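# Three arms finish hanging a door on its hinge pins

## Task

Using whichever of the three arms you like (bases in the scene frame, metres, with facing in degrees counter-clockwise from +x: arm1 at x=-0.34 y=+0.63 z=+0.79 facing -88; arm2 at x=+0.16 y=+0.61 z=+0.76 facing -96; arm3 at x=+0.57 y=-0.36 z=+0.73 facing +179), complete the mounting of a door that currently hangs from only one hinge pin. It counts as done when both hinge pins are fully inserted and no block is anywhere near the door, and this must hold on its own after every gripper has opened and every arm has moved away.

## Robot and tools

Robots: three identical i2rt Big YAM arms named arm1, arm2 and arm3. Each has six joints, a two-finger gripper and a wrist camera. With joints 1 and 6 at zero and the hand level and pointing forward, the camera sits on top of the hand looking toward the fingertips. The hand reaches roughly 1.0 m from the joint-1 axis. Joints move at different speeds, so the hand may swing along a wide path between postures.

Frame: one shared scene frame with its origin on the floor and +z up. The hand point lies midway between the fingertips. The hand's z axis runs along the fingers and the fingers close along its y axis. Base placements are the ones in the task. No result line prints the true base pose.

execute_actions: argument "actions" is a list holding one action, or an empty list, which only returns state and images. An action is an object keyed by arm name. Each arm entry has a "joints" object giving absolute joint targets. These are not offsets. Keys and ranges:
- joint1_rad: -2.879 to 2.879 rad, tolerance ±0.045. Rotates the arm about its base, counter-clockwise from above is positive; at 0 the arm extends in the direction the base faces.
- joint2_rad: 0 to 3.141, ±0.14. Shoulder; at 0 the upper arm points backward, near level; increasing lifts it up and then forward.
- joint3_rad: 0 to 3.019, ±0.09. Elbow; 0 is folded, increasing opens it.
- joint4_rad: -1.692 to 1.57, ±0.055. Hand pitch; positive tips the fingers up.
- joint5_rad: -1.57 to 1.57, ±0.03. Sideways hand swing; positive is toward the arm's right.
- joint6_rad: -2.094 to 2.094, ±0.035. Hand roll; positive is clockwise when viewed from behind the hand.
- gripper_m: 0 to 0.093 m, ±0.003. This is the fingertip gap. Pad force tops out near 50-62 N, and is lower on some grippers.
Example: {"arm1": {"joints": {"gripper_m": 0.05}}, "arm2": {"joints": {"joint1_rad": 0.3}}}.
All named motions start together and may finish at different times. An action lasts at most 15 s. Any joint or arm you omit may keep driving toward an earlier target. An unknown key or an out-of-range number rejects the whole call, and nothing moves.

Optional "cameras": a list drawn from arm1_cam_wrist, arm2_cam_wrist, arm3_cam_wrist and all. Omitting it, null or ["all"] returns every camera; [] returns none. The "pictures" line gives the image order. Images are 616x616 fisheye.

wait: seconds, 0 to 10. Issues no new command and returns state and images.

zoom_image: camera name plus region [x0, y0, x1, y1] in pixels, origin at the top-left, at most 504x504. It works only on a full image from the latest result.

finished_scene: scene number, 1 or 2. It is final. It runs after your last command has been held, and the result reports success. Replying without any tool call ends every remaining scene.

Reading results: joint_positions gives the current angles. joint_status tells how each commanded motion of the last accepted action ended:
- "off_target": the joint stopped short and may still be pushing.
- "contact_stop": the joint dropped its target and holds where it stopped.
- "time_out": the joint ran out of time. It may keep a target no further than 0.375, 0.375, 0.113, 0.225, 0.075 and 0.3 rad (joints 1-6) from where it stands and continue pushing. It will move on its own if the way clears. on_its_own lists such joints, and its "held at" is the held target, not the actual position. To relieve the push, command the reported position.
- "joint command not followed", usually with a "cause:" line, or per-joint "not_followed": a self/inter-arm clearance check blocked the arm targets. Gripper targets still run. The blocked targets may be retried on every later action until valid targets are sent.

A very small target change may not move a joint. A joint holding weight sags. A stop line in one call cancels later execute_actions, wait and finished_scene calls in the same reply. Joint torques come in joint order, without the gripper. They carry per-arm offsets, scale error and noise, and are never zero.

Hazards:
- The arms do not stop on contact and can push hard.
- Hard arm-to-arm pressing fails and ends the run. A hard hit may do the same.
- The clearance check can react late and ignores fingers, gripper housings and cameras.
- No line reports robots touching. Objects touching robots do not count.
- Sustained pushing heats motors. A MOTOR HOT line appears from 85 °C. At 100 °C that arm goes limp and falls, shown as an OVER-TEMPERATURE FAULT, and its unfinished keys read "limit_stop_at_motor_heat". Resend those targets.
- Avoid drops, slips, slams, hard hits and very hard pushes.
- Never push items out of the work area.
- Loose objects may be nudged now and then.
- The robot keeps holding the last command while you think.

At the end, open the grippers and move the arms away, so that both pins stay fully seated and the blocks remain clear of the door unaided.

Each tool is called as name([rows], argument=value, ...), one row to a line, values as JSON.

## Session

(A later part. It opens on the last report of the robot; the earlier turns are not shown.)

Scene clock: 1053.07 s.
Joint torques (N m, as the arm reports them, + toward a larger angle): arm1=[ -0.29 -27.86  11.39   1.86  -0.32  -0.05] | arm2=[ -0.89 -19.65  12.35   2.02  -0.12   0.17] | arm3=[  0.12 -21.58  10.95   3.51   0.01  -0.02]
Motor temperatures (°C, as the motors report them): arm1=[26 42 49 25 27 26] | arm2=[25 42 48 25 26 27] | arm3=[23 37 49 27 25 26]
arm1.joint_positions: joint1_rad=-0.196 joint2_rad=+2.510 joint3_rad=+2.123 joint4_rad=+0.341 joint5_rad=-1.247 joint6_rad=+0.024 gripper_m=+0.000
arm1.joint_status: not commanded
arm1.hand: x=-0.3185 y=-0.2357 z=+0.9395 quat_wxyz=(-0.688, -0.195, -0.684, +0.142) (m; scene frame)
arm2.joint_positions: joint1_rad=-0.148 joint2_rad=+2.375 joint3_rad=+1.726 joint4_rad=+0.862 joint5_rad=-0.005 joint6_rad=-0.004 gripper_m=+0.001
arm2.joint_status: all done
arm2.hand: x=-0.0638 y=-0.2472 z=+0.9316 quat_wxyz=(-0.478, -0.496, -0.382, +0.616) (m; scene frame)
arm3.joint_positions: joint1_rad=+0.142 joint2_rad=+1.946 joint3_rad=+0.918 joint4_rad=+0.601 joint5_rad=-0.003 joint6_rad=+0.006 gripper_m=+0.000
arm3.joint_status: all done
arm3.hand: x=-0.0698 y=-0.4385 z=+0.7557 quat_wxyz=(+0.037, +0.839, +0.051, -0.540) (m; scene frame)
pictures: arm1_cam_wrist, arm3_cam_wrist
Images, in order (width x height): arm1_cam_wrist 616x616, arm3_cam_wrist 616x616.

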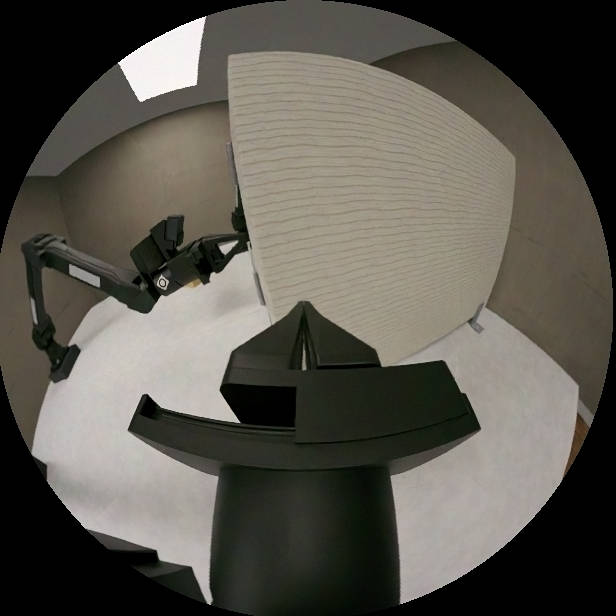

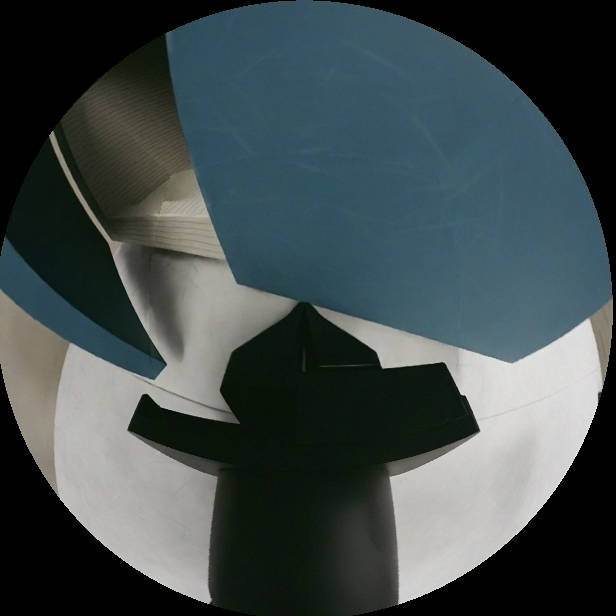

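execute_actions([
  {"arm2":{"joints":{"joint2_rad":2.44,"joint4_rad":0.885}},"arm3":{"joints":{"joint2_rad":1.93,"joint4_rad":0.62}}},
], cameras=["arm1_cam_wrist"])

zoom_image(camera="arm1_cam_wrist", region=[225,210,285,320])

Scene clock: 1059.13 s.
Joint torques (N m, as the arm reports them, + toward a larger angle): arm1=[ -0.3  -27.78  11.36   1.85  -0.33  -0.03] | arm2=[ -0.85 -17.68  11.99   1.98  -0.12   0.14] | arm3=[  0.62 -14.87  10.87   2.69   0.01  -0.01]
Motor temperatures (°C, as the motors report them): arm1=[26 42 49 25 27 26] | arm2=[25 42 48 25 26 27] | arm3=[23 38 49 28 25 26]
arm1.joint_positions: joint1_rad=-0.196 joint2_rad=+2.510 joint3_rad=+2.123 joint4_rad=+0.341 joint5_rad=-1.247 joint6_rad=+0.024 gripper_m=+0.000
arm1.joint_status: not commanded
arm1.hand: x=-0.3185 y=-0.2357 z=+0.9395 quat_wxyz=(-0.688, -0.195, -0.684, +0.142) (m; scene frame)
arm2.joint_positions: joint1_rad=-0.148 joint2_rad=+2.383 joint3_rad=+1.729 joint4_rad=+0.879 joint5_rad=-0.005 joint6_rad=-0.004 gripper_m=+0.001
arm2.joint_status: all done
arm2.hand: x=-0.0637 y=-0.2471 z=+0.9308 quat_wxyz=(-0.480, -0.492, -0.379, +0.619) (m; scene frame)
arm3.joint_positions: joint1_rad=+0.142 joint2_rad=+1.946 joint3_rad=+0.918 joint4_rad=+0.593 joint5_rad=-0.003 joint6_rad=+0.006 gripper_m=+0.000
arm3.joint_status: all done
arm3.hand: x=-0.0690 y=-0.4384 z=+0.7537 quat_wxyz=(+0.037, +0.842, +0.052, -0.536) (m; scene frame)
pictures: arm1_cam_wrist
Images, in order (width x height): arm1_cam_wrist 616x616.

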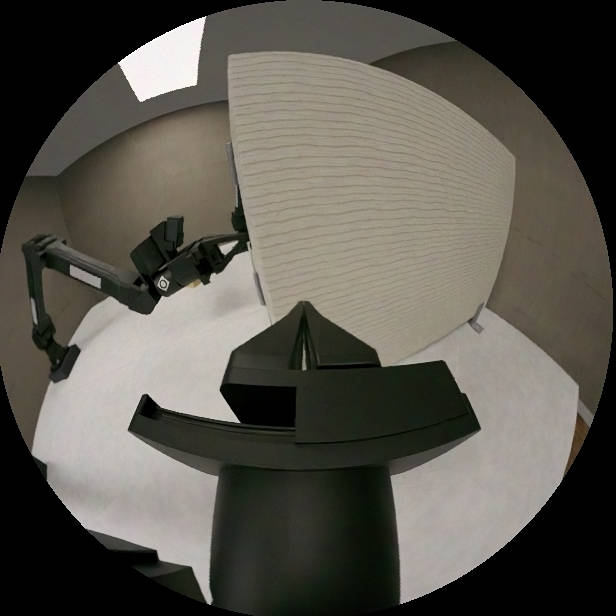

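Region (225, 210, 285, 320) of arm1_cam_wrist's 616x616 image, scaled by 4.582, with more detail than that image has; it fills the left 275 columns of this view, and the rest is white.

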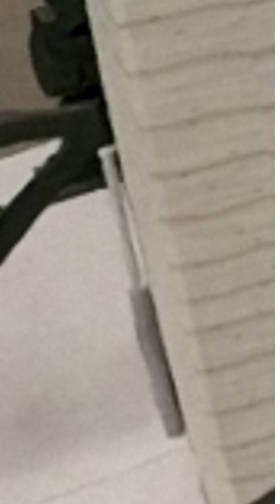

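execute_actions([
  {"arm2":{"joints":{"joint2_rad":2.53,"joint4_rad":0.87}},"arm3":{"joints":{"joint2_rad":1.90}}},
], cameras=["arm1_cam_wrist"])

zoom_image(camera="arm1_cam_wrist", region=[225,210,285,320])

Scene clock: 1066.03 s.
Joint torques (N m, as the arm reports them, + toward a larger angle): arm1=[ -0.32 -27.98  11.4    1.83  -0.32  -0.03] | arm2=[ -0.87 -12.84  10.85  -0.17  -0.06   0.16] | arm3=[  0.47 -16.83  10.89   2.75  -0.01  -0.04]
Motor temperatures (°C, as the motors report them): arm1=[26 42 49 25 27 26] | arm2=[25 42 48 25 26 27] | arm3=[23 37 49 28 25 26]
arm1.joint_positions: joint1_rad=-0.196 joint2_rad=+2.510 joint3_rad=+2.123 joint4_rad=+0.341 joint5_rad=-1.247 joint6_rad=+0.024 gripper_m=+0.000
arm1.joint_status: not commanded
arm1.hand: x=-0.3185 y=-0.2357 z=+0.9395 quat_wxyz=(-0.688, -0.195, -0.684, +0.142) (m; scene frame)
arm2.joint_positions: joint1_rad=-0.148 joint2_rad=+2.407 joint3_rad=+1.743 joint4_rad=+0.920 joint5_rad=-0.006 joint6_rad=-0.004 gripper_m=+0.001
arm2.joint_status: all done
arm2.hand: x=-0.0636 y=-0.2479 z=+0.9273 quat_wxyz=(-0.486, -0.482, -0.372, +0.627) (m; scene frame)
arm3.joint_positions: joint1_rad=+0.142 joint2_rad=+1.946 joint3_rad=+0.918 joint4_rad=+0.593 joint5_rad=-0.003 joint6_rad=+0.006 gripper_m=+0.000
arm3.joint_status: all done
arm3.hand: x=-0.0690 y=-0.4384 z=+0.7537 quat_wxyz=(+0.037, +0.842, +0.052, -0.536) (m; scene frame)
pictures: arm1_cam_wrist
Images, in order (width x height): arm1_cam_wrist 616x616.

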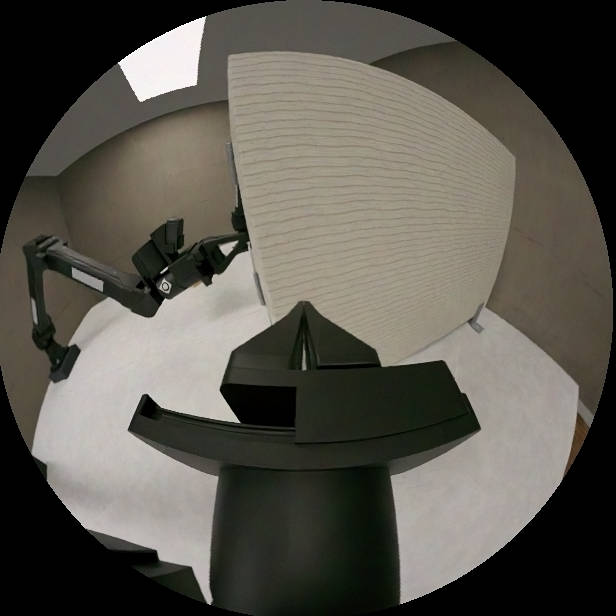

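Region (225, 210, 285, 320) of arm1_cam_wrist's 616x616 image, scaled by 4.582, with more detail than that image has; it fills the left 275 columns of this view, and the rest is white.

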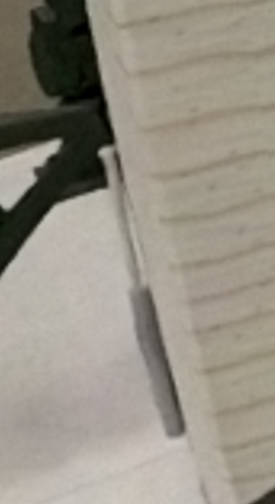

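execute_actions([
  {"arm2":{"joints":{"joint2_rad":2.50,"joint4_rad":0.90}},"arm3":{"joints":{"joint2_rad":1.985,"joint4_rad":0.57}}},
], cameras=["arm1_cam_wrist","arm3_cam_wrist"])

zoom_image(camera="arm1_cam_wrist", region=[225,210,285,320])

Scene clock: 1070.97 s.
Joint torques (N m, as the arm reports them, + toward a larger angle): arm1=[ -0.37 -28.01  11.35   1.87  -0.33  -0.04] | arm2=[ -0.94 -15.2   10.93   0.61  -0.1    0.14] | arm3=[  0.4  -12.82   9.33   1.54   0.    -0.02]
Motor temperatures (°C, as the motors report them): arm1=[26 42 49 25 27 26] | arm2=[25 41 48 25 26 27] | arm3=[23 36 50 28 25 26]
arm1.joint_positions: joint1_rad=-0.196 joint2_rad=+2.510 joint3_rad=+2.123 joint4_rad=+0.341 joint5_rad=-1.247 joint6_rad=+0.024 gripper_m=+0.000
arm1.joint_status: not commanded
arm1.hand: x=-0.3185 y=-0.2357 z=+0.9395 quat_wxyz=(-0.688, -0.195, -0.684, +0.142) (m; scene frame)
arm2.joint_positions: joint1_rad=-0.148 joint2_rad=+2.407 joint3_rad=+1.743 joint4_rad=+0.927 joint5_rad=-0.006 joint6_rad=-0.004 gripper_m=+0.001
arm2.joint_status: all done
arm2.hand: x=-0.0636 y=-0.2475 z=+0.9288 quat_wxyz=(-0.487, -0.480, -0.371, +0.628) (m; scene frame)
arm3.joint_positions: joint1_rad=+0.142 joint2_rad=+1.971 joint3_rad=+0.936 joint4_rad=+0.576 joint5_rad=-0.003 joint6_rad=+0.006 gripper_m=+0.000
arm3.joint_status: all done
arm3.hand: x=-0.0722 y=-0.4388 z=+0.7419 quat_wxyz=(+0.036, +0.848, +0.052, -0.526) (m; scene frame)
pictures: arm1_cam_wrist, arm3_cam_wrist
Images, in order (width x height): arm1_cam_wrist 616x616, arm3_cam_wrist 616x616.

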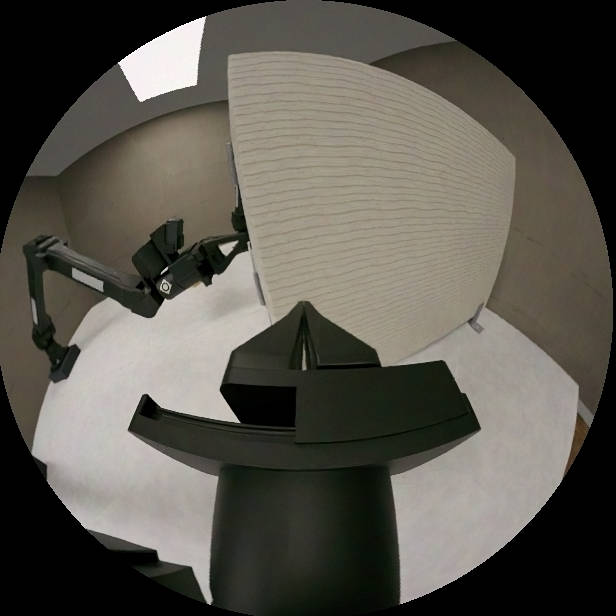

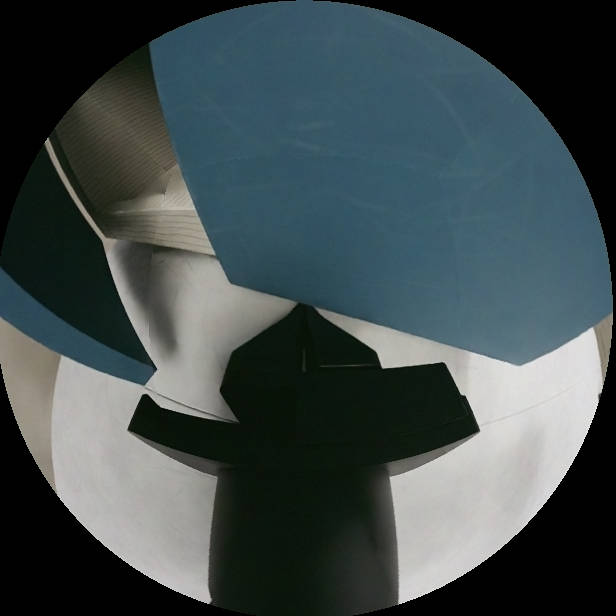

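Region (225, 210, 285, 320) of arm1_cam_wrist's 616x616 image, scaled by 4.582, with more detail than that image has; it fills the left 275 columns of this view, and the rest is white.

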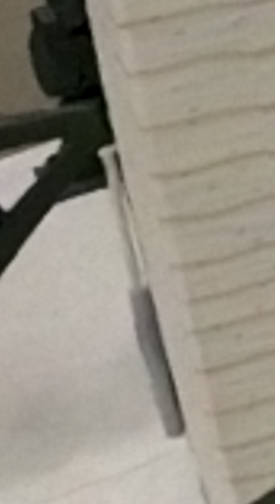

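execute_actions([
  {"arm2":{"joints":{"joint2_rad":2.42,"joint4_rad":0.89}},"arm3":{"joints":{"joint1_rad":0.205,"joint2_rad":2.0,"joint3_rad":0.99,"joint4_rad":0.57}}},
], cameras=["arm3_cam_wrist"])

execute_actions([
  {"arm3":{"joints":{"joint2_rad":1.90,"joint4_rad":0.62}}},
], cameras=["arm3_cam_wrist"])

execute_actions([
  {"arm2":{"joints":{"joint2_rad":2.50,"joint4_rad":0.89}}},
], cameras=["arm1_cam_wrist"])

zoom_image(camera="arm1_cam_wrist", region=[225,210,285,320])

Scene clock: 1094.20 s.
Joint torques (N m, as the arm reports them, + toward a larger angle): arm1=[ -0.22 -27.82  11.44   1.86  -0.34  -0.04] | arm2=[ -0.84 -21.41  10.81   0.32  -0.05   0.15] | arm3=[  0.19 -12.79   9.17   1.46  -0.04  -0.03]
Motor temperatures (°C, as the motors report them): arm1=[26 43 50 25 27 26] | arm2=[25 41 47 25 26 27] | arm3=[23 35 48 27 25 26]
arm1.joint_positions: joint1_rad=-0.196 joint2_rad=+2.510 joint3_rad=+2.123 joint4_rad=+0.341 joint5_rad=-1.247 joint6_rad=+0.024 gripper_m=+0.000
arm1.joint_status: not commanded
arm1.hand: x=-0.3185 y=-0.2357 z=+0.9395 quat_wxyz=(-0.688, -0.195, -0.684, +0.142) (m; scene frame)
arm2.joint_positions: joint1_rad=-0.148 joint2_rad=+2.405 joint3_rad=+1.743 joint4_rad=+0.927 joint5_rad=-0.006 joint6_rad=-0.004 gripper_m=+0.001
arm2.joint_status: all done
arm2.hand: x=-0.0635 y=-0.2475 z=+0.9308 quat_wxyz=(-0.488, -0.480, -0.370, +0.629) (m; scene frame)
arm3.joint_positions: joint1_rad=+0.205 joint2_rad=+1.984 joint3_rad=+0.952 joint4_rad=+0.576 joint5_rad=-0.002 joint6_rad=+0.006 gripper_m=+0.000
arm3.joint_status: all done
arm3.hand: x=-0.0717 y=-0.4797 z=+0.7410 quat_wxyz=(+0.052, +0.845, +0.078, -0.527) (m; scene frame)
pictures: arm3_cam_wrist
Images, in order (width x height): arm3_cam_wrist 616x616.

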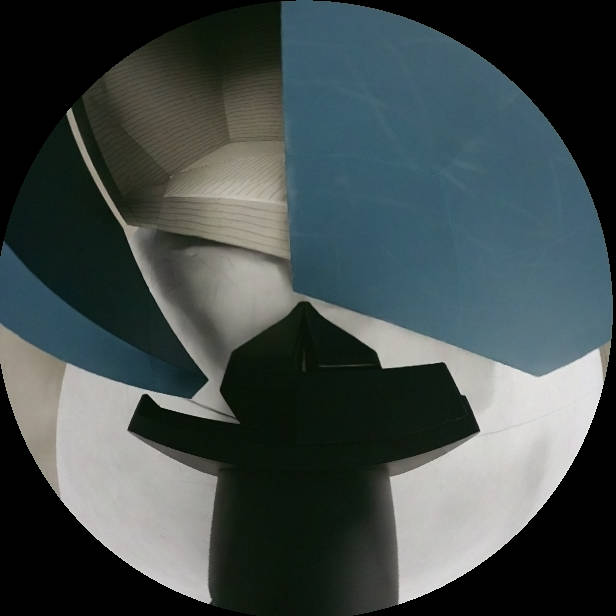

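Scene clock: 1095.00 s.
Joint torques (N m, as the arm reports them, + toward a larger angle): arm1=[ -0.37 -27.78  11.35   1.87  -0.32  -0.03] | arm2=[ -1.31 -20.99  10.77   0.36  -0.09   0.15] | arm3=[  0.03 -17.68   9.67   2.95   0.13  -0.02]
Motor temperatures (°C, as the motors report them): arm1=[26 43 50 25 27 26] | arm2=[25 41 47 25 26 27] | arm3=[23 35 48 27 25 26]
arm1.joint_positions: joint1_rad=-0.196 joint2_rad=+2.510 joint3_rad=+2.123 joint4_rad=+0.341 joint5_rad=-1.247 joint6_rad=+0.024 gripper_m=+0.000
arm1.joint_status: not commanded
arm1.hand: x=-0.3185 y=-0.2357 z=+0.9395 quat_wxyz=(-0.688, -0.195, -0.684, +0.142) (m; scene frame)
arm2.joint_positions: joint1_rad=-0.148 joint2_rad=+2.405 joint3_rad=+1.743 joint4_rad=+0.927 joint5_rad=-0.006 joint6_rad=-0.004 gripper_m=+0.001
arm2.joint_status: not commanded
arm2.hand: x=-0.0635 y=-0.2475 z=+0.9308 quat_wxyz=(-0.488, -0.480, -0.370, +0.629) (m; scene frame)
arm3.joint_positions: joint1_rad=+0.209 joint2_rad=+1.946 joint3_rad=+0.952 joint4_rad=+0.588 joint5_rad=-0.007 joint6_rad=+0.006 gripper_m=+0.000
arm3.joint_status: all done
arm3.hand: x=-0.0756 y=-0.4846 z=+0.7672 quat_wxyz=(+0.057, +0.831, +0.080, -0.547) (m; scene frame)
pictures: arm3_cam_wrist
Images, in order (width x height): arm3_cam_wrist 616x616.

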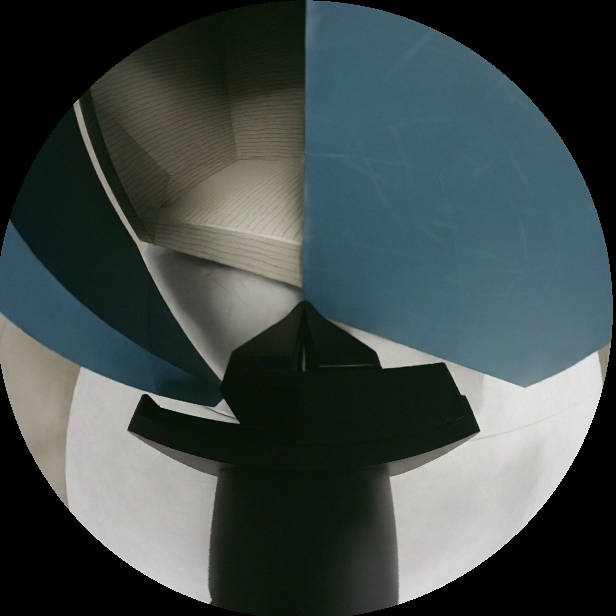

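Scene clock: 1095.60 s.
Joint torques (N m, as the arm reports them, + toward a larger angle): arm1=[ -0.37 -27.86  11.38   1.82  -0.32  -0.04] | arm2=[ -0.67 -15.01  10.91   0.19  -0.07   0.15] | arm3=[ -0.14 -17.14   9.57   2.98   0.15  -0.01]
Motor temperatures (°C, as the motors report them): arm1=[26 43 50 25 27 26] | arm2=[25 41 47 25 26 27] | arm3=[23 35 48 27 25 26]
arm1.joint_positions: joint1_rad=-0.196 joint2_rad=+2.510 joint3_rad=+2.123 joint4_rad=+0.341 joint5_rad=-1.247 joint6_rad=+0.024 gripper_m=+0.000
arm1.joint_status: not commanded
arm1.hand: x=-0.3185 y=-0.2357 z=+0.9395 quat_wxyz=(-0.688, -0.195, -0.684, +0.142) (m; scene frame)
arm2.joint_positions: joint1_rad=-0.148 joint2_rad=+2.407 joint3_rad=+1.743 joint4_rad=+0.927 joint5_rad=-0.006 joint6_rad=-0.004 gripper_m=+0.001
arm2.joint_status: all done
arm2.hand: x=-0.0636 y=-0.2476 z=+0.9285 quat_wxyz=(-0.487, -0.480, -0.371, +0.628) (m; scene frame)
arm3.joint_positions: joint1_rad=+0.209 joint2_rad=+1.946 joint3_rad=+0.952 joint4_rad=+0.588 joint5_rad=-0.007 joint6_rad=+0.006 gripper_m=+0.000
arm3.joint_status: not commanded
arm3.hand: x=-0.0756 y=-0.4846 z=+0.7672 quat_wxyz=(+0.057, +0.831, +0.080, -0.547) (m; scene frame)
pictures: arm1_cam_wrist
Images, in order (width x height): arm1_cam_wrist 616x616.

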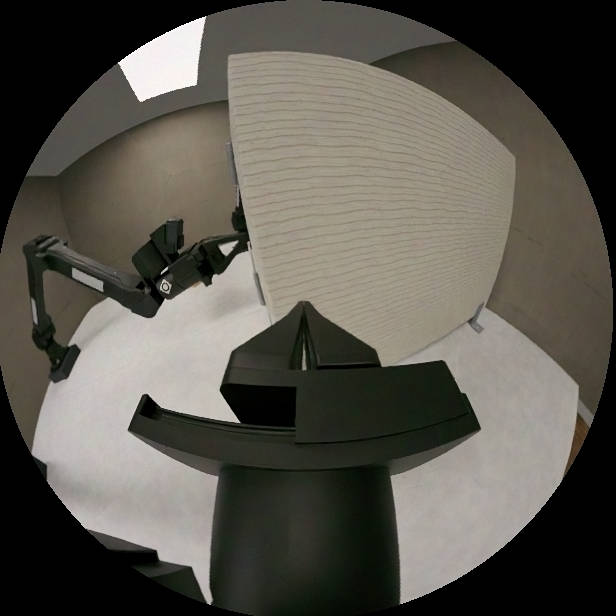

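Region (225, 210, 285, 320) of arm1_cam_wrist's 616x616 image, scaled by 4.582, with more detail than that image has; it fills the left 275 columns of this view, and the rest is white.

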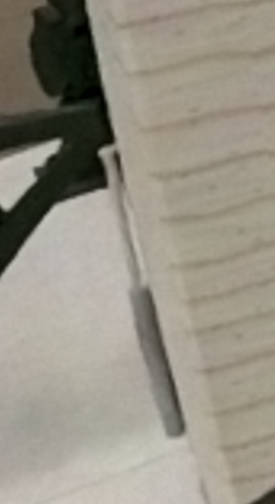

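execute_actions([
  {"arm2":{"joints":{"joint2_rad":2.42}},"arm3":{"joints":{"joint1_rad":0.17,"joint2_rad":1.985,"joint3_rad":0.93,"joint4_rad":0.56}}},
], cameras=[])

execute_actions([
  {"arm3":{"joints":{"joint2_rad":2.03,"joint3_rad":1.05}}},
], cameras=["arm3_cam_wrist"])

Scene clock: 1103.33 s.
Joint torques (N m, as the arm reports them, + toward a larger angle): arm1=[ -0.28 -27.87  11.37   1.86  -0.33  -0.04] | arm2=[ -0.86 -20.91  10.91   0.29  -0.06   0.16] | arm3=[ -0.71 -13.06   5.8    1.58  -0.02  -0.04]
Motor temperatures (°C, as the motors report them): arm1=[26 43 50 25 27 26] | arm2=[25 40 47 25 26 27] | arm3=[23 36 48 27 25 26]
arm1.joint_positions: joint1_rad=-0.196 joint2_rad=+2.510 joint3_rad=+2.123 joint4_rad=+0.341 joint5_rad=-1.247 joint6_rad=+0.024 gripper_m=+0.000
arm1.joint_status: not commanded
arm1.hand: x=-0.3185 y=-0.2357 z=+0.9395 quat_wxyz=(-0.688, -0.195, -0.684, +0.142) (m; scene frame)
arm2.joint_positions: joint1_rad=-0.148 joint2_rad=+2.405 joint3_rad=+1.743 joint4_rad=+0.927 joint5_rad=-0.006 joint6_rad=-0.004 gripper_m=+0.001
arm2.joint_status: all done
arm2.hand: x=-0.0635 y=-0.2475 z=+0.9308 quat_wxyz=(-0.488, -0.480, -0.370, +0.629) (m; scene frame)
arm3.joint_positions: joint1_rad=+0.177 joint2_rad=+1.972 joint3_rad=+0.931 joint4_rad=+0.568 joint5_rad=-0.003 joint6_rad=+0.006 gripper_m=+0.000
arm3.joint_status: all done
arm3.hand: x=-0.0660 y=-0.4610 z=+0.7375 quat_wxyz=(+0.044, +0.850, +0.067, -0.520) (m; scene frame)
pictures: none
No camera images: the call's "cameras" was empty. Leave "cameras" out to get every camera's image.

Scene clock: 1104.03 s.
Joint torques (N m, as the arm reports them, + toward a larger angle): arm1=[ -0.29 -27.84  11.41   1.83  -0.33  -0.04] | arm2=[ -0.73 -20.51  10.71   0.27  -0.02   0.13] | arm3=[ -0.16 -13.25  11.12   1.5   -0.03  -0.03]
Motor temperatures (°C, as the motors report them): arm1=[26 43 50 25 27 26] | arm2=[25 41 47 25 26 27] | arm3=[23 36 48 27 25 26]
arm1.joint_positions: joint1_rad=-0.196 joint2_rad=+2.510 joint3_rad=+2.123 joint4_rad=+0.341 joint5_rad=-1.247 joint6_rad=+0.024 gripper_m=+0.000
arm1.joint_status: not commanded
arm1.hand: x=-0.3185 y=-0.2357 z=+0.9395 quat_wxyz=(-0.688, -0.195, -0.684, +0.142) (m; scene frame)
arm2.joint_positions: joint1_rad=-0.148 joint2_rad=+2.405 joint3_rad=+1.743 joint4_rad=+0.927 joint5_rad=-0.006 joint6_rad=-0.004 gripper_m=+0.001
arm2.joint_status: not commanded
arm2.hand: x=-0.0635 y=-0.2475 z=+0.9308 quat_wxyz=(-0.488, -0.479, -0.370, +0.629) (m; scene frame)
arm3.joint_positions: joint1_rad=+0.177 joint2_rad=+2.015 joint3_rad=+0.991 joint4_rad=+0.566 joint5_rad=-0.003 joint6_rad=+0.006 gripper_m=+0.000
arm3.joint_status: all done
arm3.hand: x=-0.0865 y=-0.4644 z=+0.7349 quat_wxyz=(+0.045, +0.847, +0.067, -0.526) (m; scene frame)
pictures: arm3_cam_wrist
Images, in order (width x height): arm3_cam_wrist 616x616.

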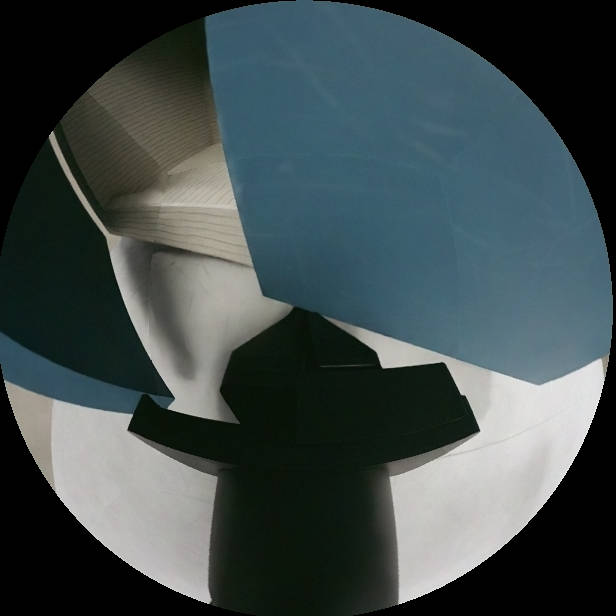

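execute_actions([
  {"arm3":{"joints":{"joint2_rad":1.93}}},
], cameras=["arm3_cam_wrist"])

execute_actions([
  {"arm2":{"joints":{"joint2_rad":2.50,"joint4_rad":0.90}}},
], cameras=["arm1_cam_wrist"])

zoom_image(camera="arm1_cam_wrist", region=[225,210,285,320])

Scene clock: 1109.60 s.
Joint torques (N m, as the arm reports them, + toward a larger angle): arm1=[ -0.35 -27.8   11.37   1.88  -0.32  -0.04] | arm2=[ -0.93 -20.75  10.9    0.37  -0.05   0.16] | arm3=[ -0.64 -19.7   11.21   2.44   0.    -0.02]
Motor temperatures (°C, as the motors report them): arm1=[26 43 50 25 27 26] | arm2=[25 41 47 25 26 27] | arm3=[23 36 49 27 25 26]
arm1.joint_positions: joint1_rad=-0.196 joint2_rad=+2.510 joint3_rad=+2.123 joint4_rad=+0.341 joint5_rad=-1.247 joint6_rad=+0.024 gripper_m=+0.000
arm1.joint_status: not commanded
arm1.hand: x=-0.3185 y=-0.2357 z=+0.9395 quat_wxyz=(-0.688, -0.195, -0.684, +0.142) (m; scene frame)
arm2.joint_positions: joint1_rad=-0.148 joint2_rad=+2.405 joint3_rad=+1.743 joint4_rad=+0.927 joint5_rad=-0.006 joint6_rad=-0.004 gripper_m=+0.001
arm2.joint_status: not commanded
arm2.hand: x=-0.0635 y=-0.2475 z=+0.9308 quat_wxyz=(-0.488, -0.479, -0.370, +0.629) (m; scene frame)
arm3.joint_positions: joint1_rad=+0.177 joint2_rad=+2.000 joint3_rad=+0.991 joint4_rad=+0.540 joint5_rad=-0.003 joint6_rad=+0.006 gripper_m=+0.000
arm3.joint_status: all done
arm3.hand: x=-0.0854 y=-0.4642 z=+0.7386 quat_wxyz=(+0.045, +0.849, +0.067, -0.521) (m; scene frame)
pictures: arm3_cam_wrist
Images, in order (width x height): arm3_cam_wrist 616x616.

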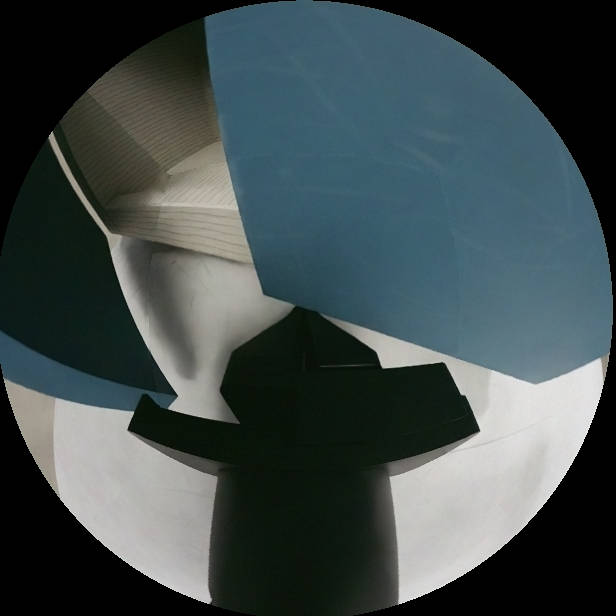

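Scene clock: 1110.20 s.
Joint torques (N m, as the arm reports them, + toward a larger angle): arm1=[ -0.43 -27.75  11.39   1.9   -0.31  -0.03] | arm2=[ -1.12 -14.97  10.87   0.78  -0.06   0.15] | arm3=[ -0.73 -19.83  11.24   2.42   0.01  -0.02]
Motor temperatures (°C, as the motors report them): arm1=[26 43 50 25 27 26] | arm2=[25 41 47 25 26 27] | arm3=[23 36 49 27 25 26]
arm1.joint_positions: joint1_rad=-0.196 joint2_rad=+2.510 joint3_rad=+2.123 joint4_rad=+0.341 joint5_rad=-1.247 joint6_rad=+0.024 gripper_m=+0.000
arm1.joint_status: not commanded
arm1.hand: x=-0.3185 y=-0.2357 z=+0.9395 quat_wxyz=(-0.688, -0.195, -0.684, +0.142) (m; scene frame)
arm2.joint_positions: joint1_rad=-0.148 joint2_rad=+2.407 joint3_rad=+1.743 joint4_rad=+0.927 joint5_rad=-0.006 joint6_rad=-0.004 gripper_m=+0.001
arm2.joint_status: all done
arm2.hand: x=-0.0635 y=-0.2476 z=+0.9285 quat_wxyz=(-0.487, -0.480, -0.371, +0.628) (m; scene frame)
arm3.joint_positions: joint1_rad=+0.177 joint2_rad=+2.000 joint3_rad=+0.991 joint4_rad=+0.540 joint5_rad=-0.003 joint6_rad=+0.006 gripper_m=+0.000
arm3.joint_status: not commanded
arm3.hand: x=-0.0854 y=-0.4642 z=+0.7386 quat_wxyz=(+0.045, +0.849, +0.067, -0.521) (m; scene frame)
pictures: arm1_cam_wrist
Images, in order (width x height): arm1_cam_wrist 616x616.

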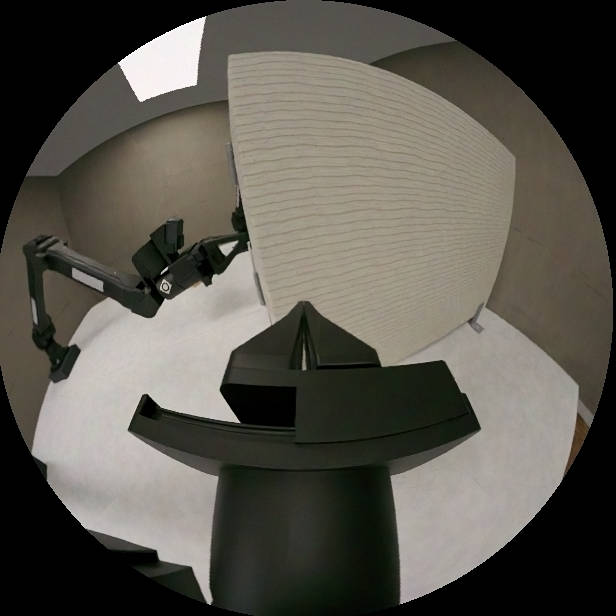

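Region (225, 210, 285, 320) of arm1_cam_wrist's 616x616 image, scaled by 4.582, with more detail than that image has; it fills the left 275 columns of this view, and the rest is white.

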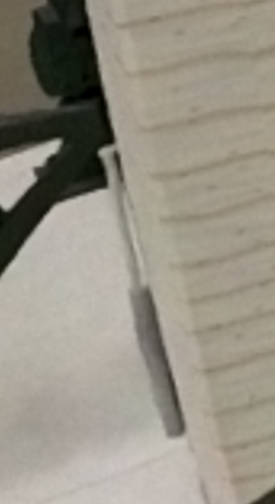

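execute_actions([
  {"arm2":{"joints":{"joint2_rad":2.41}},"arm3":{"joints":{"joint2_rad":1.87,"joint3_rad":1.03,"joint4_rad":0.6}}},
], cameras=["arm3_cam_wrist"])

execute_actions([
  {"arm2":{"joints":{"joint2_rad":2.50,"joint4_rad":0.90}}},
], cameras=["arm1_cam_wrist"])

zoom_image(camera="arm1_cam_wrist", region=[225,210,285,320])

Scene clock: 1117.47 s.
Joint torques (N m, as the arm reports them, + toward a larger angle): arm1=[ -0.37 -27.76  11.41   1.83  -0.33  -0.04] | arm2=[ -0.89 -21.15  10.78   0.7   -0.04   0.18] | arm3=[ -0.43 -22.83  10.31   3.87   0.22  -0.02]
Motor temperatures (°C, as the motors report them): arm1=[26 43 50 25 27 26] | arm2=[25 41 47 25 26 27] | arm3=[23 37 50 27 25 26]
arm1.joint_positions: joint1_rad=-0.196 joint2_rad=+2.510 joint3_rad=+2.123 joint4_rad=+0.341 joint5_rad=-1.247 joint6_rad=+0.024 gripper_m=+0.000
arm1.joint_status: not commanded
arm1.hand: x=-0.3185 y=-0.2357 z=+0.9395 quat_wxyz=(-0.688, -0.195, -0.684, +0.142) (m; scene frame)
arm2.joint_positions: joint1_rad=-0.148 joint2_rad=+2.404 joint3_rad=+1.743 joint4_rad=+0.927 joint5_rad=-0.006 joint6_rad=-0.004 gripper_m=+0.001
arm2.joint_status: all done
arm2.hand: x=-0.0635 y=-0.2475 z=+0.9311 quat_wxyz=(-0.488, -0.479, -0.370, +0.629) (m; scene frame)
arm3.joint_positions: joint1_rad=+0.178 joint2_rad=+1.981 joint3_rad=+0.980 joint4_rad=+0.540 joint5_rad=-0.009 joint6_rad=+0.006 gripper_m=+0.000
arm3.joint_status: joint4_rad time_out (moved +0.000 of +0.060); the others done
arm3.on_its_own: joint4_rad reads +0.540 and still pushes toward +0.600 since a time_out
arm3.hand: x=-0.0828 y=-0.4650 z=+0.7463 quat_wxyz=(+0.048, +0.847, +0.069, -0.525) (m; scene frame)
pictures: arm3_cam_wrist
Images, in order (width x height): arm3_cam_wrist 616x616.

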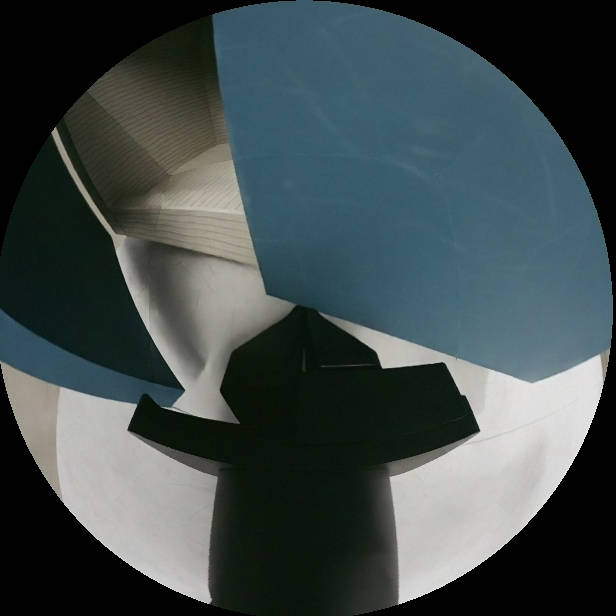

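not run: a stop came earlier in this reply.

This scene's latest camera images include none from arm1_cam_wrist. They are from: arm3_cam_wrist. Call execute_actions without "cameras", or with arm1_cam_wrist in "cameras", to get its image.

execute_actions([
  {"arm3":{"joints":{"joint4_rad":0.54}},"arm2":{"joints":{"joint2_rad":2.52,"joint4_rad":0.90}}},
])

zoom_image(camera="arm1_cam_wrist", region=[200,180,320,340])

Scene clock: 1135.27 s.
Joint torques (N m, as the arm reports them, + toward a larger angle): arm1=[ -0.41 -27.84  11.38   1.85  -0.32  -0.04] | arm2=[ -1.37 -13.82  10.65   0.3   -0.04   0.18] | arm3=[ -0.31 -20.63  10.64   3.21   0.2   -0.02]
Motor temperatures (°C, as the motors report them): arm1=[26 43 50 25 27 26] | arm2=[25 42 47 25 26 27] | arm3=[23 41 50 28 25 26]
arm1.joint_positions: joint1_rad=-0.196 joint2_rad=+2.510 joint3_rad=+2.123 joint4_rad=+0.341 joint5_rad=-1.247 joint6_rad=+0.024 gripper_m=+0.000
arm1.joint_status: not commanded
arm1.hand: x=-0.3185 y=-0.2357 z=+0.9395 quat_wxyz=(-0.688, -0.195, -0.684, +0.142) (m; scene frame)
arm2.joint_positions: joint1_rad=-0.148 joint2_rad=+2.413 joint3_rad=+1.746 joint4_rad=+0.937 joint5_rad=-0.006 joint6_rad=-0.004 gripper_m=+0.001
arm2.joint_status: all done
arm2.hand: x=-0.0635 y=-0.2476 z=+0.9278 quat_wxyz=(-0.489, -0.478, -0.369, +0.630) (m; scene frame)
arm3.joint_positions: joint1_rad=+0.178 joint2_rad=+1.963 joint3_rad=+0.979 joint4_rad=+0.501 joint5_rad=-0.009 joint6_rad=+0.006 gripper_m=+0.000
arm3.joint_status: all done
arm3.hand: x=-0.0799 y=-0.4645 z=+0.7488 quat_wxyz=(+0.047, +0.853, +0.069, -0.515) (m; scene frame)
pictures: arm1_cam_wrist, arm2_cam_wrist, arm3_cam_wrist
Images, in order (width x height): arm1_cam_wrist 616x616, arm2_cam_wrist 616x616, arm3_cam_wrist 616x616.

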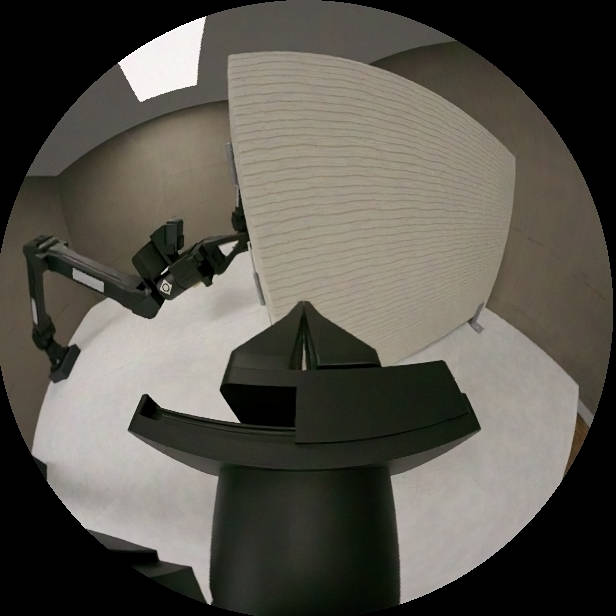

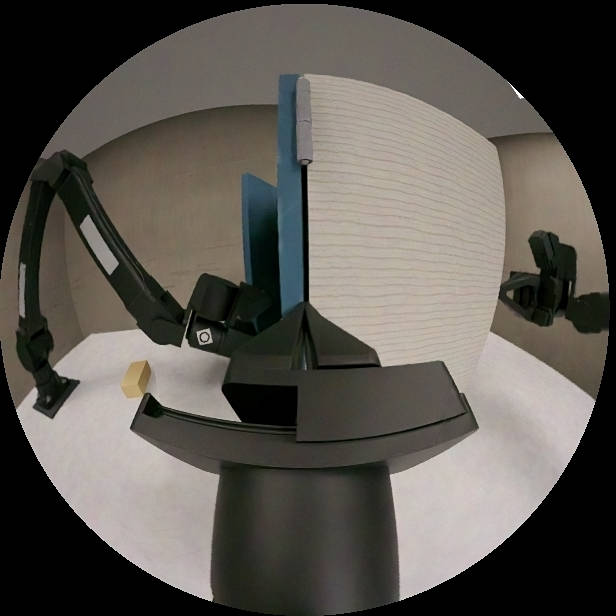

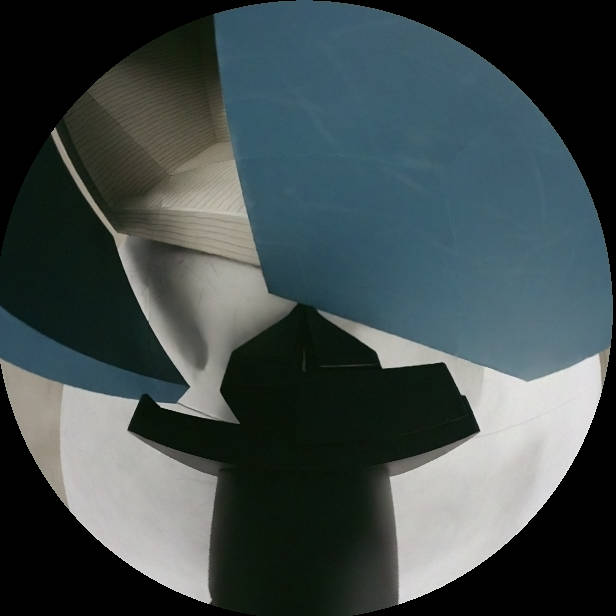

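Region (200, 180, 320, 340) of arm1_cam_wrist's 616x616 image, scaled by 3.150, with more detail than that image has; it fills the left 378 columns of this view, and the rest is white.

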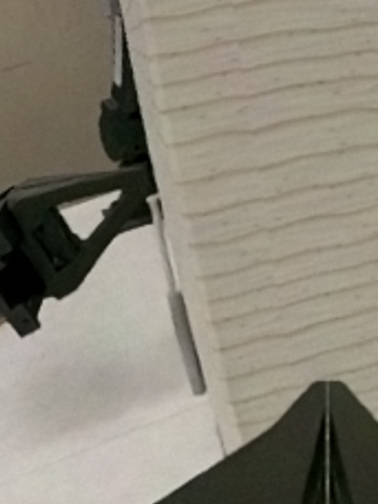

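execute_actions([
  {"arm2":{"joints":{"joint2_rad":2.549,"joint4_rad":0.88}}},
], cameras=[])

execute_actions([
  {"arm3":{"joints":{"joint2_rad":1.97,"joint3_rad":0.98}}},
], cameras=[])

execute_actions([
  {"arm3":{"joints":{"joint2_rad":2.01}}},
], cameras=[])

Scene clock: 1144.13 s.
Joint torques (N m, as the arm reports them, + toward a larger angle): arm1=[ -0.41 -27.81  11.37   1.82  -0.33  -0.04] | arm2=[ -0.87 -12.11  10.34  -0.57  -0.09   0.16] | arm3=[ -0.37 -20.83  10.66   3.07   0.18  -0.01]
Motor temperatures (°C, as the motors report them): arm1=[26 43 50 25 27 26] | arm2=[25 41 47 25 26 27] | arm3=[23 41 50 28 25 26]
arm1.joint_positions: joint1_rad=-0.196 joint2_rad=+2.510 joint3_rad=+2.123 joint4_rad=+0.341 joint5_rad=-1.247 joint6_rad=+0.024 gripper_m=+0.000
arm1.joint_status: not commanded
arm1.hand: x=-0.3185 y=-0.2357 z=+0.9395 quat_wxyz=(-0.688, -0.195, -0.684, +0.142) (m; scene frame)
arm2.joint_positions: joint1_rad=-0.148 joint2_rad=+2.415 joint3_rad=+1.748 joint4_rad=+0.937 joint5_rad=-0.006 joint6_rad=-0.004 gripper_m=+0.001
arm2.joint_status: joint4_rad time_out (moved +0.000 of -0.057); the others done
arm2.on_its_own: joint4_rad reads +0.937 and still pushes toward +0.880 since a time_out
arm2.hand: x=-0.0636 y=-0.2480 z=+0.9266 quat_wxyz=(-0.489, -0.478, -0.369, +0.630) (m; scene frame)
arm3.joint_positions: joint1_rad=+0.178 joint2_rad=+1.963 joint3_rad=+0.979 joint4_rad=+0.501 joint5_rad=-0.009 joint6_rad=+0.006 gripper_m=+0.000
arm3.joint_status: not commanded
arm3.hand: x=-0.0799 y=-0.4645 z=+0.7488 quat_wxyz=(+0.047, +0.853, +0.069, -0.515) (m; scene frame)
pictures: none
No camera images: the call's "cameras" was empty. Leave "cameras" out to get every camera's image.

not run: a stop came earlier in this reply.

not run: a stop came earlier in this reply.

execute_actions([
  {"arm2":{"joints":{"joint2_rad":2.68,"joint4_rad":0.90}},"arm3":{"joints":{"joint2_rad":1.97,"joint3_rad":0.98}}},
], cameras=[])

Scene clock: 1150.33 s.
Joint torques (N m, as the arm reports them, + toward a larger angle): arm1=[ -0.28 -27.82  11.36   1.84  -0.32  -0.04] | arm2=[-1.18 -6.14  7.57 -3.08 -0.04  0.15] | arm3=[ -0.8  -13.06   7.01   3.04   0.16  -0.02]
Motor temperatures (°C, as the motors report them): arm1=[26 44 50 25 27 26] | arm2=[25 40 47 25 26 27] | arm3=[23 40 50 28 25 26]
arm1.joint_positions: joint1_rad=-0.196 joint2_rad=+2.510 joint3_rad=+2.123 joint4_rad=+0.341 joint5_rad=-1.247 joint6_rad=+0.024 gripper_m=+0.000
arm1.joint_status: not commanded
arm1.hand: x=-0.3185 y=-0.2357 z=+0.9395 quat_wxyz=(-0.688, -0.195, -0.684, +0.142) (m; scene frame)
arm2.joint_positions: joint1_rad=-0.148 joint2_rad=+2.466 joint3_rad=+1.781 joint4_rad=+1.026 joint5_rad=-0.006 joint6_rad=-0.004 gripper_m=+0.001
arm2.joint_status: joint2_rad time_out (moved +0.050 of +0.265); joint4_rad time_out (moved +0.090 of -0.037)
arm2.on_its_own: joint2_rad reads +2.466 and still pushes toward +2.680 since a time_out; joint4_rad reads +1.026 and still pushes toward +0.900 since a time_out
arm2.hand: x=-0.0636 y=-0.2483 z=+0.9217 quat_wxyz=(-0.501, -0.455, -0.351, +0.647) (m; scene frame)
arm3.joint_positions: joint1_rad=+0.178 joint2_rad=+1.963 joint3_rad=+0.972 joint4_rad=+0.504 joint5_rad=-0.008 joint6_rad=+0.006 gripper_m=+0.000
arm3.joint_status: all done
arm3.hand: x=-0.0771 y=-0.4639 z=+0.7463 quat_wxyz=(+0.046, +0.854, +0.069, -0.513) (m; scene frame)
pictures: none
No camera images: the call's "cameras" was empty. Leave "cameras" out to get every camera's image.

execute_actions([
  {"arm2":{"joints":{"joint2_rad":2.70,"joint3_rad":1.70,"joint4_rad":0.85}}},
], cameras=["arm1_cam_wrist"])

zoom_image(camera="arm1_cam_wrist", region=[200,180,320,340])

Scene clock: 1181.07 s.
Joint torques (N m, as the arm reports them, + toward a larger angle): arm1=[ -0.36 -27.87  11.37   1.86  -0.32  -0.03] | arm2=[-1.16 -4.8   2.83 -5.09 -0.06  0.15] | arm3=[ -0.58 -13.54   7.02   2.94   0.16  -0.01]
Motor temperatures (°C, as the motors report them): arm1=[26 44 51 25 27 26] | arm2=[25 38 45 26 26 27] | arm3=[23 37 47 28 25 26]
arm1.joint_positions: joint1_rad=-0.196 joint2_rad=+2.510 joint3_rad=+2.123 joint4_rad=+0.341 joint5_rad=-1.247 joint6_rad=+0.024 gripper_m=+0.000
arm1.joint_status: not commanded
arm1.hand: x=-0.3185 y=-0.2357 z=+0.9395 quat_wxyz=(-0.688, -0.195, -0.684, +0.142) (m; scene frame)
arm2.joint_positions: joint1_rad=-0.148 joint2_rad=+2.467 joint3_rad=+1.779 joint4_rad=+1.026 joint5_rad=-0.006 joint6_rad=-0.004 gripper_m=+0.001
arm2.joint_status: joint2_rad time_out (moved +0.001 of +0.234); joint4_rad time_out (moved +0.000 of -0.176); the others done
arm2.on_its_own: joint2_rad reads +2.467 and still pushes toward +2.700 since a time_out; joint4_rad reads +1.026 and still pushes toward +0.850 since a time_out
arm2.hand: x=-0.0635 y=-0.2480 z=+0.9197 quat_wxyz=(-0.501, -0.456, -0.352, +0.646) (m; scene frame)
arm3.joint_positions: joint1_rad=+0.178 joint2_rad=+1.963 joint3_rad=+0.972 joint4_rad=+0.504 joint5_rad=-0.008 joint6_rad=+0.006 gripper_m=+0.000
arm3.joint_status: not commanded
arm3.hand: x=-0.0771 y=-0.4639 z=+0.7463 quat_wxyz=(+0.046, +0.854, +0.069, -0.513) (m; scene frame)
pictures: arm1_cam_wrist
Images, in order (width x height): arm1_cam_wrist 616x616.

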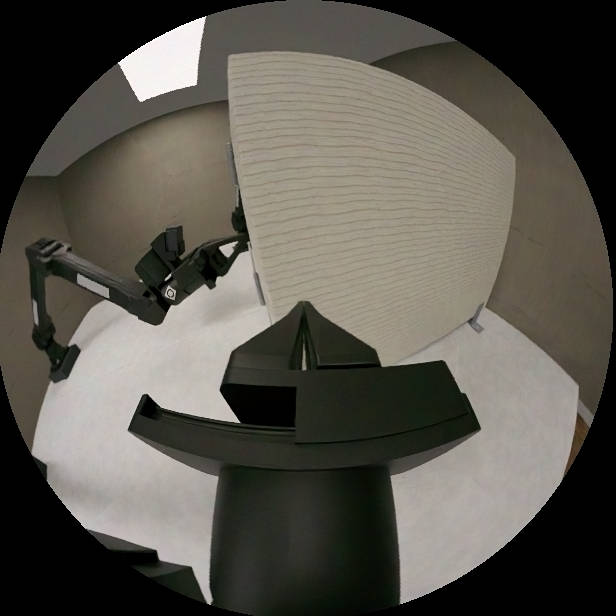

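Region (200, 180, 320, 340) of arm1_cam_wrist's 616x616 image, scaled by 3.150, with more detail than that image has; it fills the left 378 columns of this view, and the rest is white.

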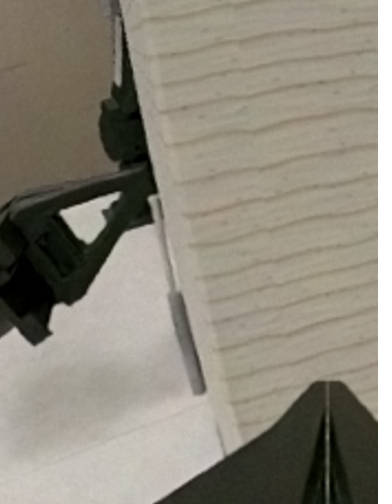

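execute_actions([
  {"arm3":{"joints":{"joint2_rad":1.87,"joint3_rad":1.03}}},
], cameras=[])

execute_actions([
  {"arm3":{"joints":{"joint2_rad":1.76,"joint3_rad":1.06}}},
], cameras=[])

Scene clock: 1187.63 s.
Joint torques (N m, as the arm reports them, + toward a larger angle): arm1=[ -0.43 -27.86  11.39   1.86  -0.32  -0.04] | arm2=[-1.22 -4.96  2.75 -5.05 -0.04  0.17] | arm3=[ -0.8  -20.39  11.29   3.13   0.18   0.  ]
Motor temperatures (°C, as the motors report them): arm1=[26 44 51 25 27 26] | arm2=[25 37 44 26 26 27] | arm3=[23 37 47 28 25 26]
arm1.joint_positions: joint1_rad=-0.196 joint2_rad=+2.510 joint3_rad=+2.123 joint4_rad=+0.341 joint5_rad=-1.247 joint6_rad=+0.024 gripper_m=+0.000
arm1.joint_status: not commanded
arm1.hand: x=-0.3185 y=-0.2357 z=+0.9395 quat_wxyz=(-0.688, -0.195, -0.684, +0.142) (m; scene frame)
arm2.joint_positions: joint1_rad=-0.148 joint2_rad=+2.467 joint3_rad=+1.779 joint4_rad=+1.026 joint5_rad=-0.006 joint6_rad=-0.004 gripper_m=+0.001
arm2.joint_status: not commanded
arm2.on_its_own: joint2_rad reads +2.467 and still pushes toward +2.700 since a time_out; joint4_rad reads +1.026 and still pushes toward +0.850 since a time_out
arm2.hand: x=-0.0635 y=-0.2480 z=+0.9197 quat_wxyz=(-0.501, -0.456, -0.352, +0.646) (m; scene frame)
arm3.joint_positions: joint1_rad=+0.178 joint2_rad=+1.955 joint3_rad=+0.972 joint4_rad=+0.504 joint5_rad=-0.008 joint6_rad=+0.006 gripper_m=+0.000
arm3.joint_status: all done
arm3.hand: x=-0.0779 y=-0.4641 z=+0.7511 quat_wxyz=(+0.047, +0.852, +0.069, -0.517) (m; scene frame)
pictures: none
No camera images: the call's "cameras" was empty. Leave "cameras" out to get every camera's image.

Scene clock: 1189.50 s.
Joint torques (N m, as the arm reports them, + toward a larger angle): arm1=[ -0.3  -27.87  11.34   1.87  -0.33  -0.04] | arm2=[-0.96 -4.01  2.66 -5.02 -0.04  0.15] | arm3=[ -2.92 -17.24  15.29   4.46   0.8   -0.02]
Motor temperatures (°C, as the motors report them): arm1=[26 44 51 25 27 26] | arm2=[25 37 44 26 26 27] | arm3=[23 38 48 28 25 26]
arm1.joint_positions: joint1_rad=-0.196 joint2_rad=+2.510 joint3_rad=+2.123 joint4_rad=+0.341 joint5_rad=-1.247 joint6_rad=+0.024 gripper_m=+0.000
arm1.joint_status: not commanded
arm1.hand: x=-0.3185 y=-0.2357 z=+0.9395 quat_wxyz=(-0.688, -0.195, -0.684, +0.142) (m; scene frame)
arm2.joint_positions: joint1_rad=-0.148 joint2_rad=+2.467 joint3_rad=+1.779 joint4_rad=+1.026 joint5_rad=-0.006 joint6_rad=-0.004 gripper_m=+0.001
arm2.joint_status: not commanded
arm2.on_its_own: joint2_rad reads +2.467 and still pushes toward +2.700 since a time_out; joint4_rad reads +1.026 and still pushes toward +0.850 since a time_out
arm2.hand: x=-0.0635 y=-0.2480 z=+0.9197 quat_wxyz=(-0.501, -0.456, -0.352, +0.646) (m; scene frame)
arm3.joint_positions: joint1_rad=+0.206 joint2_rad=+1.812 joint3_rad=+0.966 joint4_rad=+0.465 joint5_rad=-0.024 joint6_rad=+0.006 gripper_m=+0.000
arm3.joint_status: joint3_rad time_out (moved -0.006 of +0.088); the others done
arm3.on_its_own: joint3_rad reads +0.966 and still pushes toward +1.060 since a time_out
arm3.hand: x=-0.0772 y=-0.4857 z=+0.8314 quat_wxyz=(+0.064, +0.824, +0.083, -0.557) (m; scene frame)
pictures: none
No camera images: the call's "cameras" was empty. Leave "cameras" out to get every camera's image.


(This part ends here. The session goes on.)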